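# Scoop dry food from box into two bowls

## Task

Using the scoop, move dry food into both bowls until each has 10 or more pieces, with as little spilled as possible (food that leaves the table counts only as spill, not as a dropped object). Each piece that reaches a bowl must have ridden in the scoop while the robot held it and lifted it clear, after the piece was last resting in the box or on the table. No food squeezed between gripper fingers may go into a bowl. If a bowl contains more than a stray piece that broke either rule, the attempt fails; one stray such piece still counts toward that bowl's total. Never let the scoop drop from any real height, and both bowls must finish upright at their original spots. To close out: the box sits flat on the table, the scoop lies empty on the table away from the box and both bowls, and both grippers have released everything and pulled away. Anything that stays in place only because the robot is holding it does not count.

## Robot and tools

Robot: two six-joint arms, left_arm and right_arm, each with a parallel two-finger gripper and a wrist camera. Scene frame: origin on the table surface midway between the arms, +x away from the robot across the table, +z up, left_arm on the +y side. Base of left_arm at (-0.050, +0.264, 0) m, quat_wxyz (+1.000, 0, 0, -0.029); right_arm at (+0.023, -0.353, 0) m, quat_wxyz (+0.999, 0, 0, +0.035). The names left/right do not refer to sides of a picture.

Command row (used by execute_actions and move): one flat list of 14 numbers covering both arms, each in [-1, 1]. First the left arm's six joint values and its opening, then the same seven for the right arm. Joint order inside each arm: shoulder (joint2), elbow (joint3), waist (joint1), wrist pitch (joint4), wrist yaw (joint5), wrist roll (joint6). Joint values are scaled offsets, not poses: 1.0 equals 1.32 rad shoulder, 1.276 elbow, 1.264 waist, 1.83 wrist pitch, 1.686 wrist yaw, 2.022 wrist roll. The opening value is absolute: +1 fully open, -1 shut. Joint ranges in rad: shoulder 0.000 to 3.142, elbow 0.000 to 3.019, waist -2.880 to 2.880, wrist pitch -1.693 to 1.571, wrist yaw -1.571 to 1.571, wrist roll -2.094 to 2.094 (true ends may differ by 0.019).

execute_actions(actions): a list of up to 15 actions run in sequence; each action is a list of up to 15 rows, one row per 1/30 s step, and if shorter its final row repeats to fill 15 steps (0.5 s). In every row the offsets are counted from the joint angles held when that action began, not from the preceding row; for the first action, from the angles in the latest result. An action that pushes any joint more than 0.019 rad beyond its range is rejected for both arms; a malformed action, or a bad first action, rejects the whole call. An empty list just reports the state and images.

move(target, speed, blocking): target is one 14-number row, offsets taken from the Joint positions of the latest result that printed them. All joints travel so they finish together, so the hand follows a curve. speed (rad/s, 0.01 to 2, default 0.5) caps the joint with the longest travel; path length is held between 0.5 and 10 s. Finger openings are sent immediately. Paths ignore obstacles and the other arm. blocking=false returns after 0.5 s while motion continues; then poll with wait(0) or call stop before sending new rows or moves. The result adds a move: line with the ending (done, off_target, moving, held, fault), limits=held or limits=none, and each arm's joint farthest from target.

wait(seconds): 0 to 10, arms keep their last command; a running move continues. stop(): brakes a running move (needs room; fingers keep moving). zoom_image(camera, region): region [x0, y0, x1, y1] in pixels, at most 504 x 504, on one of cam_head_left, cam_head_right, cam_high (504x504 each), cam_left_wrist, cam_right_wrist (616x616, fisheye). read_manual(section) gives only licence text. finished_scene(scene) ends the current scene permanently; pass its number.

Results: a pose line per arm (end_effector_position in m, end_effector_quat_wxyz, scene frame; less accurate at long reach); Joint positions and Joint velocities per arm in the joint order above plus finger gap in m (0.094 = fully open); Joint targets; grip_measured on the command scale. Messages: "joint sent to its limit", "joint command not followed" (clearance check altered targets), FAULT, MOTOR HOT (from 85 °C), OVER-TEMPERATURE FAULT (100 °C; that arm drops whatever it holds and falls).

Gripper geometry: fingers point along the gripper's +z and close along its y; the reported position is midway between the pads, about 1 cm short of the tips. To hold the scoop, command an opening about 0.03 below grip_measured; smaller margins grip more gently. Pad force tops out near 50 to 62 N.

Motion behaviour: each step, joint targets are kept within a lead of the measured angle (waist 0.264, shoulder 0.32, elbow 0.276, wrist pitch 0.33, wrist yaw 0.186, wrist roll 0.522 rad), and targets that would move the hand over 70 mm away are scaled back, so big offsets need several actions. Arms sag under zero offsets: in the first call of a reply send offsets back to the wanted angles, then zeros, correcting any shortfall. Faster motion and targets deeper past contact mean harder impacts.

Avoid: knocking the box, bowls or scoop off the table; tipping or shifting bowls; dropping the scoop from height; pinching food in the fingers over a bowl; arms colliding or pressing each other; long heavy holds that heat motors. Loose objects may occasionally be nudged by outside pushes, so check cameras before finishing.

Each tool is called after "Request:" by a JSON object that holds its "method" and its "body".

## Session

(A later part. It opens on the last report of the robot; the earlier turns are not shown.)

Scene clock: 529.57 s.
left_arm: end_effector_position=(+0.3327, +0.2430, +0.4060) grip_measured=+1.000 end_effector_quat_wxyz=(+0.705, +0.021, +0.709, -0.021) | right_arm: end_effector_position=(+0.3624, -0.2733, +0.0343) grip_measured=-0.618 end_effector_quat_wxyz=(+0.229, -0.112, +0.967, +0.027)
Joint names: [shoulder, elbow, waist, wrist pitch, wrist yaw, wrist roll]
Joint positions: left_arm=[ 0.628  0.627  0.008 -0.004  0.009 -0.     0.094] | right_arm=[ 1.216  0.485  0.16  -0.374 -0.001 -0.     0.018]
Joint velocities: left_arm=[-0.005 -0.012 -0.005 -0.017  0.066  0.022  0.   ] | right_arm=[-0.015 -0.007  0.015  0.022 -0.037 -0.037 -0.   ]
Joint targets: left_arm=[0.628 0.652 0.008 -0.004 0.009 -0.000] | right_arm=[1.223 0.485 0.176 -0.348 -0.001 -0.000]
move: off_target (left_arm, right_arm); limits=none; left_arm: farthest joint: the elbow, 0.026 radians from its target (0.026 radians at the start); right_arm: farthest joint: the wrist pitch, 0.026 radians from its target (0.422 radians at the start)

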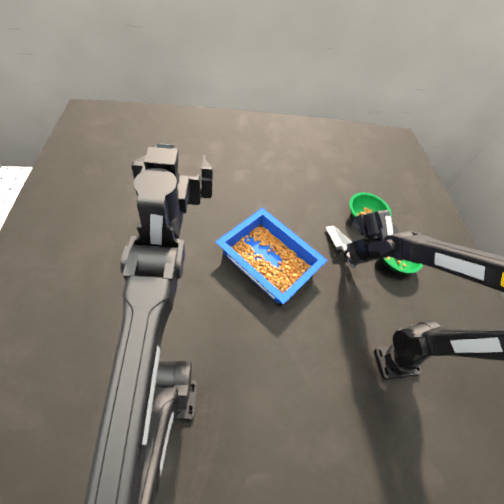

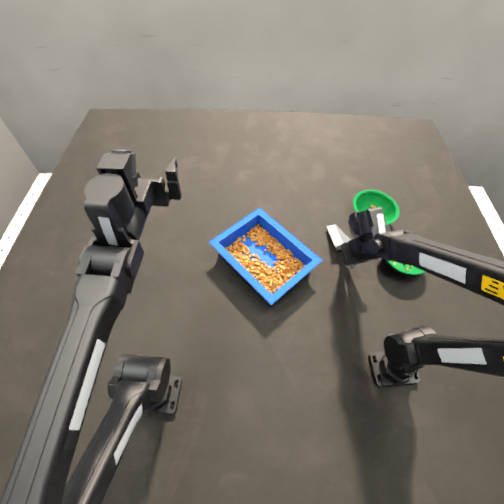

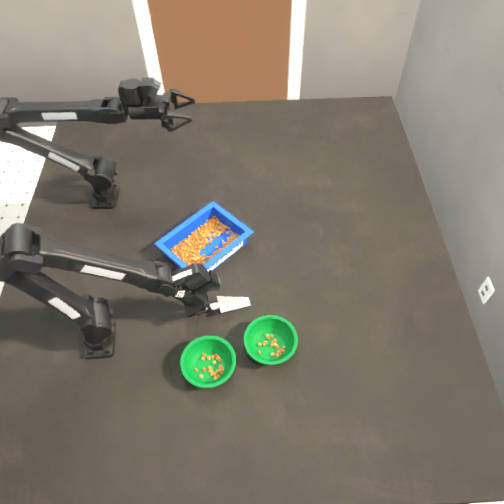

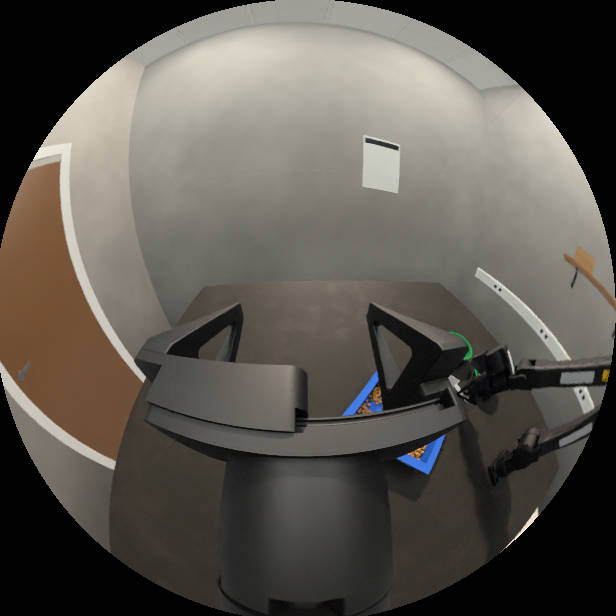

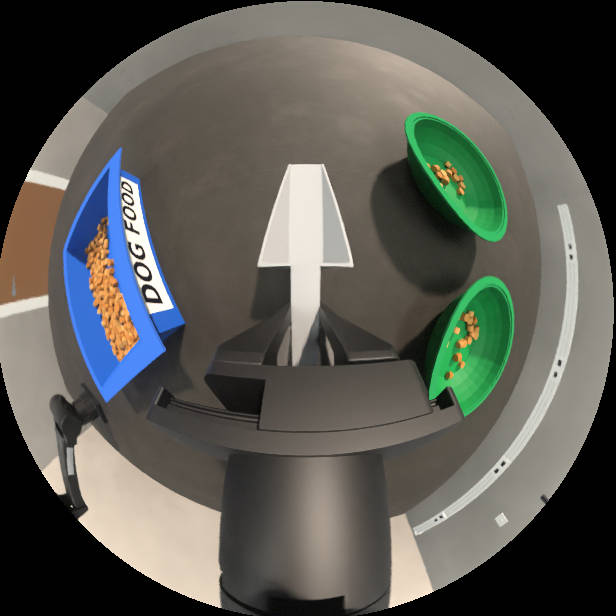

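Request:
{"method": "move", "body": {"target": [0,0.02,0,0,0,0,1, 0.0365,-0.0133,0.0127,0.0464,0.0,0,-0.66], "speed": 0.08}}

Request:
{"method": "zoom_image", "body": {"camera": "cam_head_right", "region": [300,200,400,290]}}

Scene clock: 538.10 s.
left_arm: end_effector_position=(+0.3327, +0.2430, +0.4060) grip_measured=+1.000 end_effector_quat_wxyz=(+0.705, +0.021, +0.709, -0.021) | right_arm: end_effector_position=(+0.3669, -0.2723, +0.0256) grip_measured=-0.618 end_effector_quat_wxyz=(+0.236, -0.112, +0.965, +0.028)
Joint names: [shoulder, elbow, waist, wrist pitch, wrist yaw, wrist roll]
Joint positions: left_arm=[ 0.628  0.627  0.008 -0.004  0.009 -0.     0.094] | right_arm=[ 1.251  0.475  0.16  -0.315 -0.001 -0.     0.018]
Joint velocities: left_arm=[-0.015 -0.012 -0.015 -0.012 -0.007 -0.051  0.   ] | right_arm=[-0.015 -0.007 -0.005 -0.027  0.095 -0.037 -0.   ]
Joint targets: left_arm=[0.628 0.652 0.008 -0.004 0.009 -0.000] | right_arm=[1.265 0.468 0.176 -0.290 -0.001 -0.000]
move: off_target (left_arm, right_arm); limits=none; left_arm: farthest joint: the elbow, 0.026 radians from its target (0.026 radians at the start); right_arm: farthest joint: the wrist pitch, 0.026 radians from its target (0.085 radians at the start)

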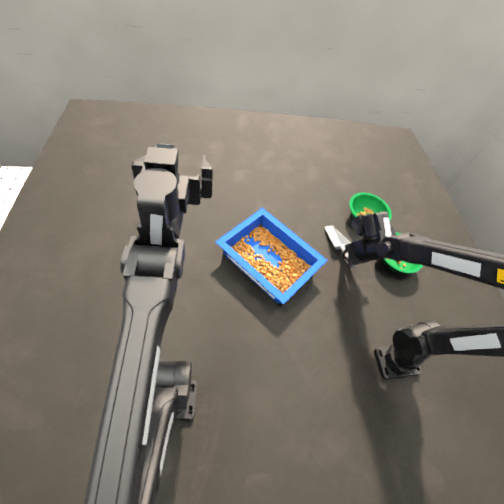

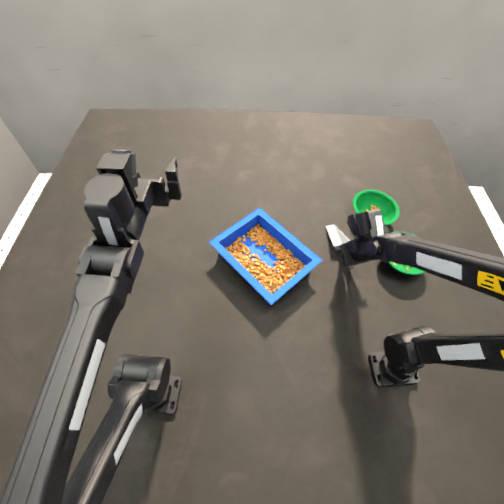

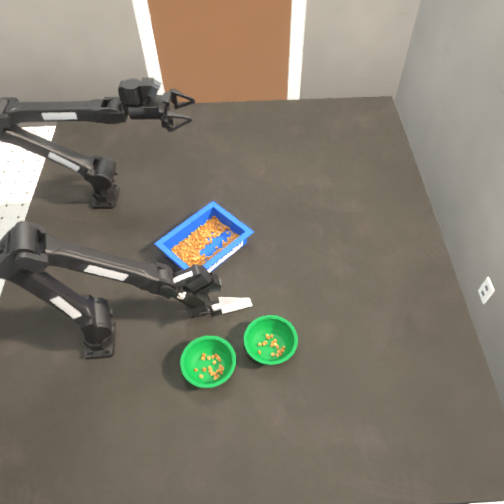

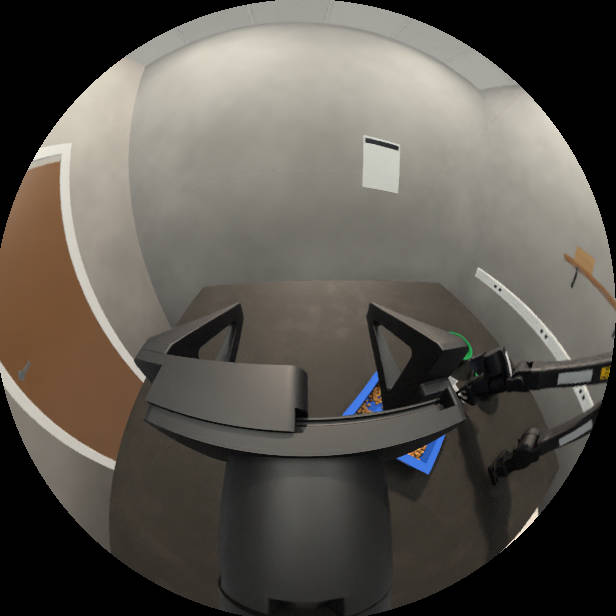

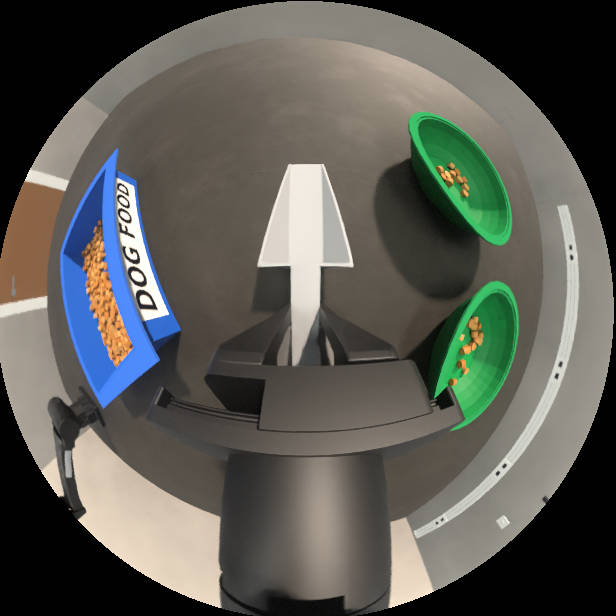

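Region (300, 200, 400, 290) of cam_head_right's 504x504 image, scaled by 5.040, with more detail than that image has; it fills the top 454 rows of this view, and the rest is white.

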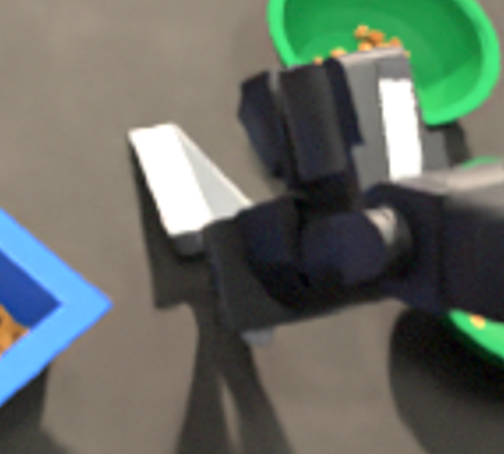

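Request:
{"method": "execute_actions", "body": {"actions": [[[0,0.02,0,0,0,0,1,0.005,-0.0055,0.0127,0.0137,0,0,-0.63],[0,0.02,0,0,0,0,1,0.005,-0.0055,0.0127,0.0137,0,0,-0.62],[0,0.02,0,0,0,0,1,0.005,-0.0055,0.0127,0.0137,0,0,-0.61],[0,0.02,0,0,0,0,1,0.005,-0.0055,0.0127,0.0137,0,0,-0.60],[0,0.02,0,0,0,0,1,0.005,-0.0055,0.0127,0.0137,0,0,-0.59],[0,0.02,0,0,0,0,1,0.005,-0.0055,0.0127,0.0137,0,0,-0.58],[0,0.02,0,0,0,0,1,0.005,-0.0055,0.0127,0.0137,0,0,-0.57],[0,0.02,0,0,0,0,1,0.005,-0.0055,0.0127,0.0137,0,0,-0.56],[0,0.02,0,0,0,0,1,0.005,-0.0055,0.0127,0.0137,0,0,-0.54],[0,0.02,0,0,0,0,1,0.005,-0.0055,0.0127,0.0137,0,0,-0.52],[0,0.02,0,0,0,0,1,0.005,-0.0055,0.0127,0.0137,0,0,-0.50],[0,0.02,0,0,0,0,1,0.005,-0.0055,0.0127,0.0137,0,0,-0.47],[0,0.02,0,0,0,0,1,0.005,-0.0055,0.0127,0.0137,0,0,-0.44],[0,0.02,0,0,0,0,1,0.005,-0.0055,0.0127,0.0137,0,0,-0.40],[0,0.02,0,0,0,0,1,0.005,-0.0055,0.0127,0.0137,0,0,-0.35]],[[0,0.02,0,0,0,0,1,0.0,-0.0055,0.0127,0.0137,0,0,0.1]]]}}

Request:
{"method": "zoom_image", "body": {"camera": "cam_high", "region": [150,230,310,350]}}

Scene clock: 551.37 s.
left_arm: end_effector_position=(+0.3327, +0.2430, +0.4060) grip_measured=+1.000 end_effector_quat_wxyz=(+0.705, +0.021, +0.709, -0.021) | right_arm: end_effector_position=(+0.3669, -0.2723, +0.0256) grip_measured=+0.098 end_effector_quat_wxyz=(+0.236, -0.112, +0.965, +0.028)
Joint names: [shoulder, elbow, waist, wrist pitch, wrist yaw, wrist roll]
Joint positions: left_arm=[ 0.628  0.627  0.008 -0.004  0.009 -0.     0.094] | right_arm=[ 1.251  0.475  0.16  -0.315 -0.001 -0.     0.052]
Joint velocities: left_arm=[ 0.005  0.007 -0.005 -0.012  0.007 -0.037  0.   ] | right_arm=[-0.005  0.007 -0.005  0.002 -0.095  0.022 -0.001]
Joint targets: left_arm=[0.628 0.652 0.008 -0.004 0.009 -0.000] | right_arm=[1.251 0.468 0.176 -0.290 -0.001 -0.000]

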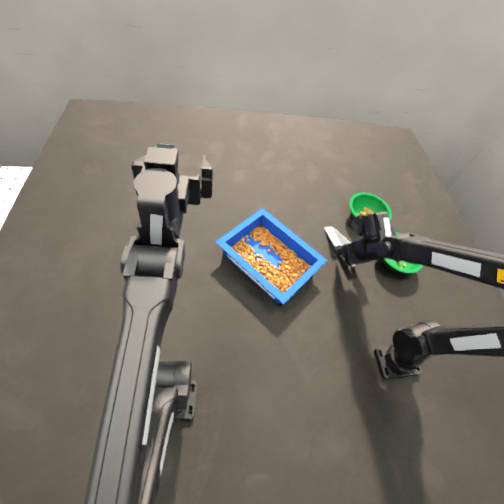

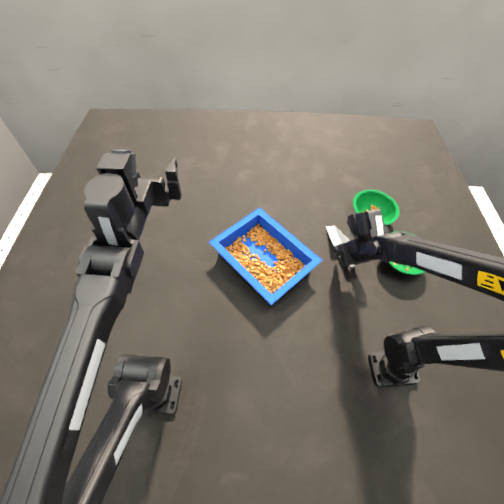

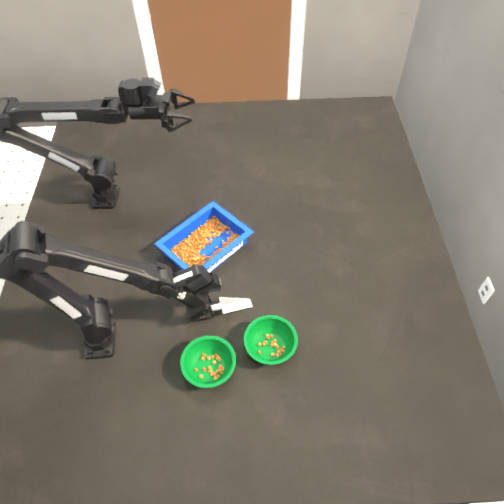

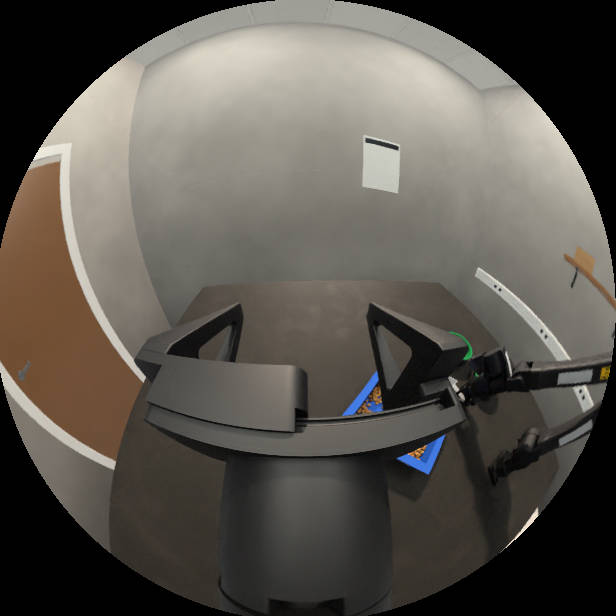

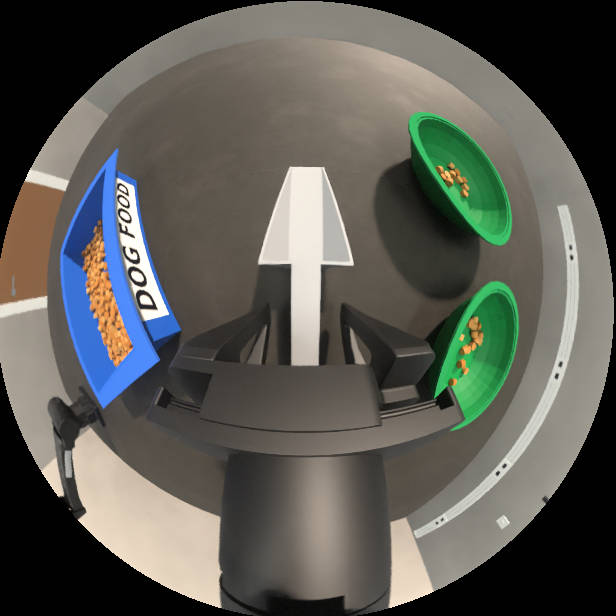

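Region (150, 230, 310, 350) of cam_high's 504x504 image, scaled by 3.150, with more detail than that image has; it fills the top 378 rows of this view, and the rest is white.

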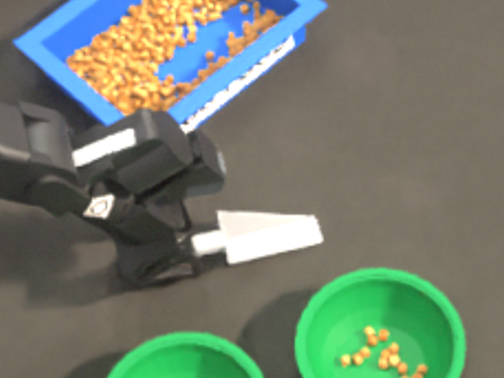

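Request:
{"method": "move", "body": {"target": [0,0.02,0,0,0,0,1, -0.1985,0.095,0.0127,-0.123,0.0,0,0.3], "speed": 0.4}}

Scene clock: 563.20 s.
left_arm: end_effector_position=(+0.3327, +0.2430, +0.4060) grip_measured=+1.000 end_effector_quat_wxyz=(+0.705, +0.021, +0.709, -0.021) | right_arm: end_effector_position=(+0.3737, -0.2707, +0.1267) grip_measured=+0.298 end_effector_quat_wxyz=(+0.307, -0.110, +0.945, +0.036)
Joint names: [shoulder, elbow, waist, wrist pitch, wrist yaw, wrist roll]
Joint positions: left_arm=[ 0.628  0.627  0.008 -0.004  0.009 -0.     0.094] | right_arm=[ 0.981  0.557  0.16  -0.519 -0.001 -0.     0.061]
Joint velocities: left_arm=[-0.015  0.002  0.005  0.012 -0.007  0.125  0.   ] | right_arm=[ 0.005  0.012 -0.005 -0.022  0.066 -0.007  0.001]
Joint targets: left_arm=[0.628 0.652 0.008 -0.004 0.009 -0.000] | right_arm=[0.989 0.596 0.176 -0.540 -0.001 -0.000]
move: off_target (left_arm, right_arm); limits=none; left_arm: farthest joint: the elbow, 0.026 radians from its target (0.026 radians at the start); right_arm: farthest joint: the elbow, 0.039 radians from its target (0.122 radians at the start)

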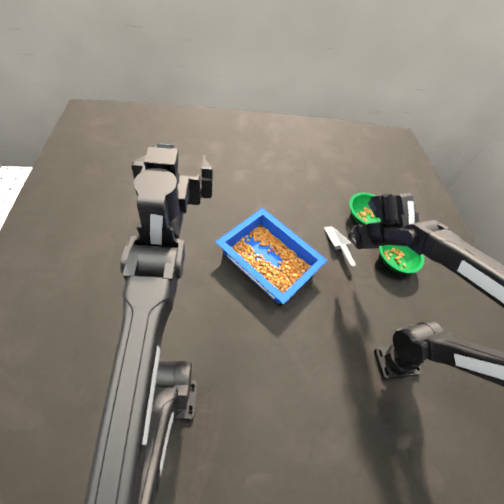

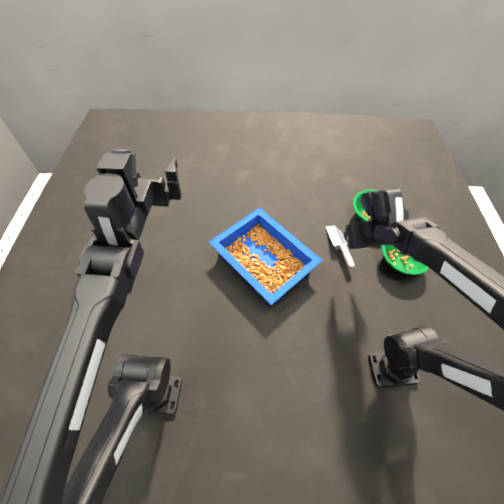

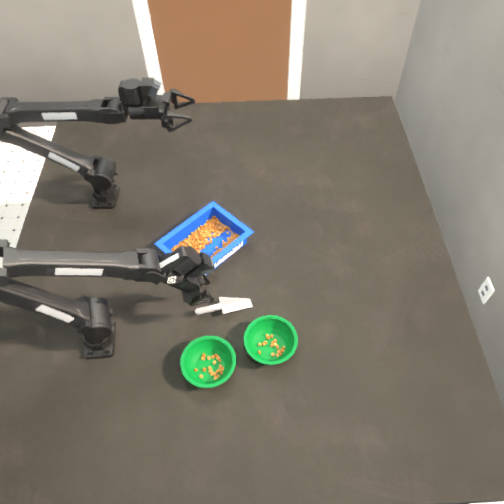

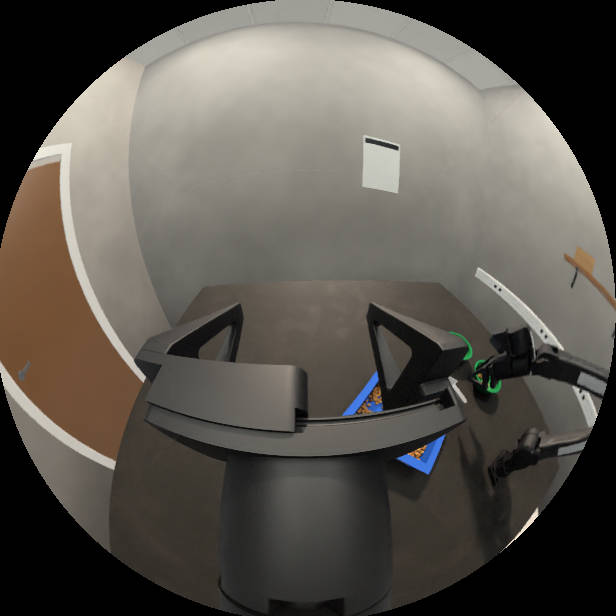

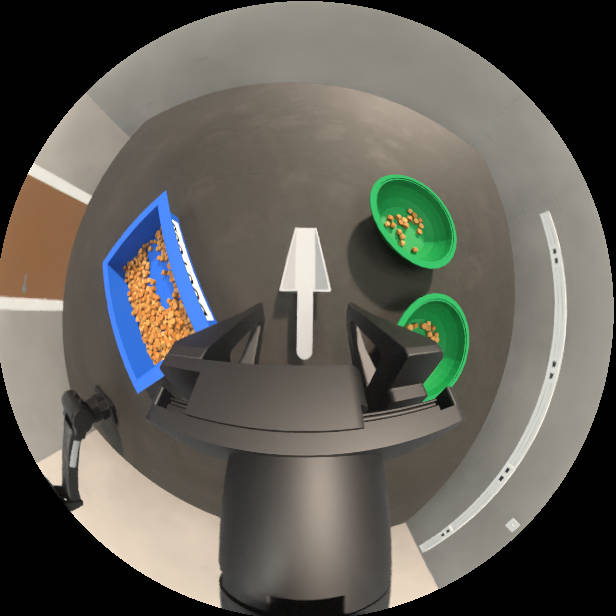

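Request:
{"method": "move", "body": {"target": [0,0.02,0,0,0,0,1, -0.270,0.128,-0.127,0.300,0.0,0,1], "speed": 0.8}}

Request:
{"method": "zoom_image", "body": {"camera": "cam_high", "region": [120,180,340,420]}}

Scene clock: 569.57 s.
left_arm: end_effector_position=(+0.3327, +0.2430, +0.4060) grip_measured=+1.000 end_effector_quat_wxyz=(+0.705, +0.021, +0.709, -0.021) | right_arm: end_effector_position=(+0.4007, -0.3215, +0.4527) grip_measured=+0.999 end_effector_quat_wxyz=(+0.735, -0.029, +0.677, +0.031)
Joint names: [shoulder, elbow, waist, wrist pitch, wrist yaw, wrist roll]
Joint positions: left_arm=[ 0.628  0.627  0.008 -0.004  0.009 -0.     0.094] | right_arm=[ 0.619  0.689  0.013  0.012 -0.001 -0.     0.094]
Joint velocities: left_arm=[-0.005 -0.002 -0.005  0.012  0.081 -0.037  0.   ] | right_arm=[-0.024 -0.007 -0.015 -0.027 -0.007 -0.022  0.   ]
Joint targets: left_arm=[0.628 0.652 0.008 -0.004 0.009 -0.000] | right_arm=[0.625 0.720 -0.001 0.030 -0.001 -0.000]
move: off_target (left_arm, right_arm); limits=none; left_arm: farthest joint: the elbow, 0.026 radians from its target (0.026 radians at the start); right_arm: farthest joint: the elbow, 0.031 radians from its target (0.163 radians at the start)

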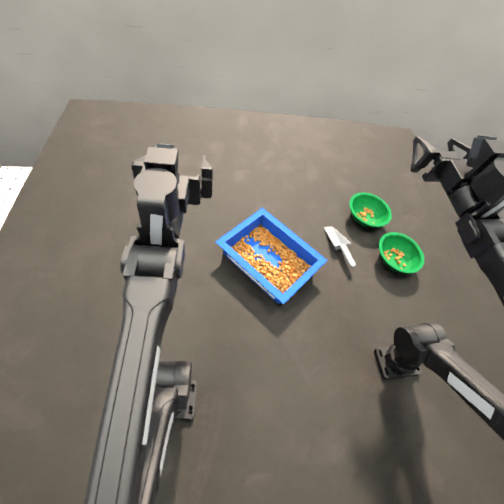

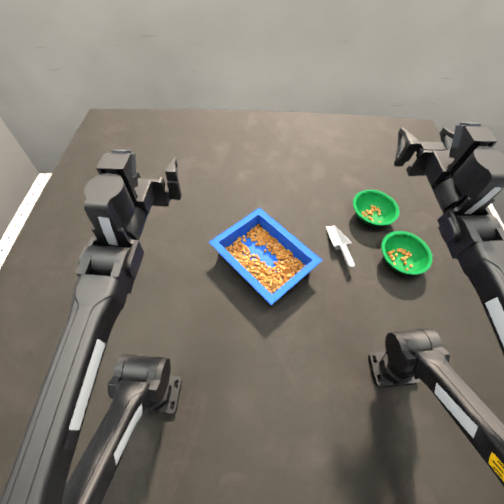

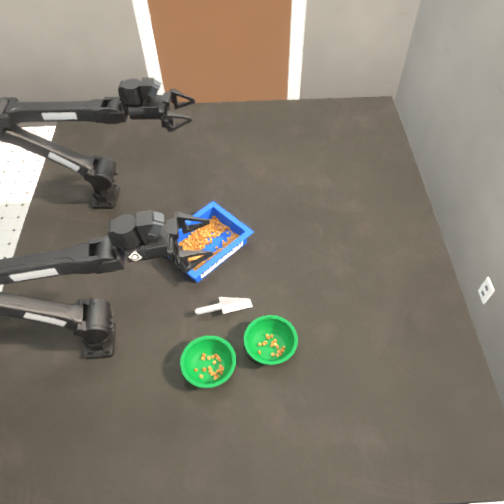

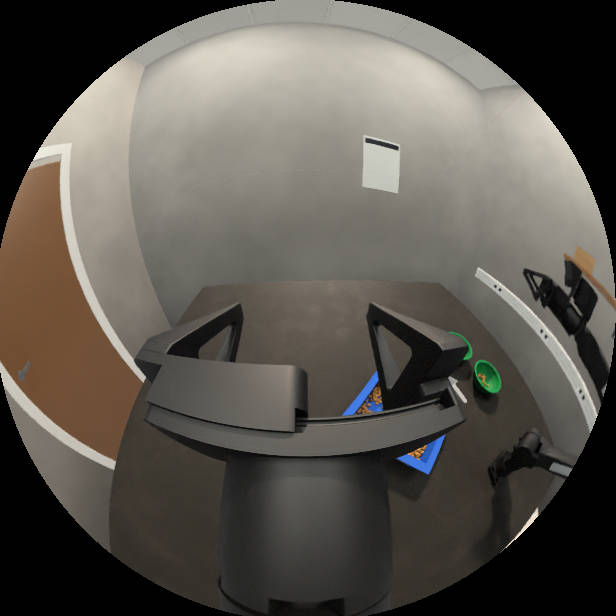

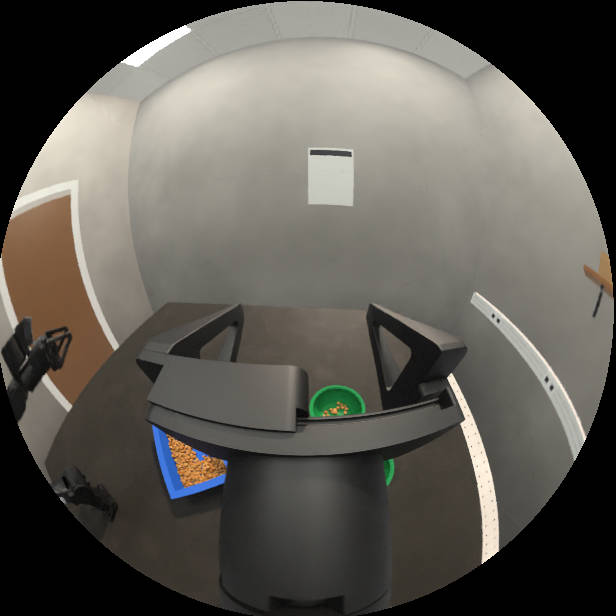

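Region (120, 180, 340, 420) of cam_high's 504x504 image, scaled by 2.100, with more detail than that image has; it fills the left 462 columns of this view, and the rest is white.

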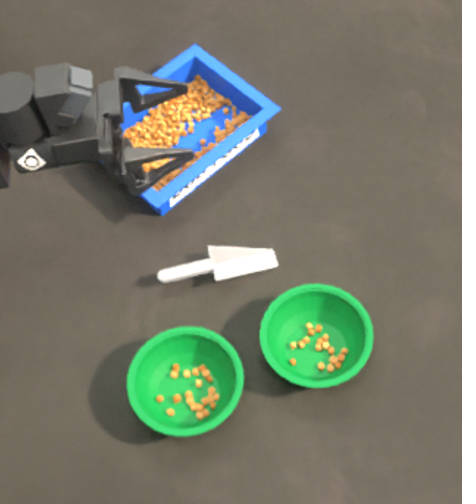

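Request:
{"method": "zoom_image", "body": {"camera": "cam_high", "region": [170,300,310,400]}}

Region (170, 300, 310, 400) of cam_high's 504x504 image, scaled by 3.600, with more detail than that image has; it fills the top 360 rows of this view, and the rest is white.

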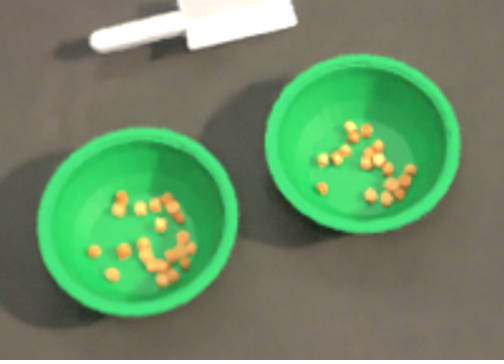

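Both bowls hold well over 10 pieces and are upright. The scoop lies empty on the table clear of the box and bowls, and both arms are away.

Request:
{"method": "finished_scene", "body": {"scene": 2}}

The scene is finished: the task was done.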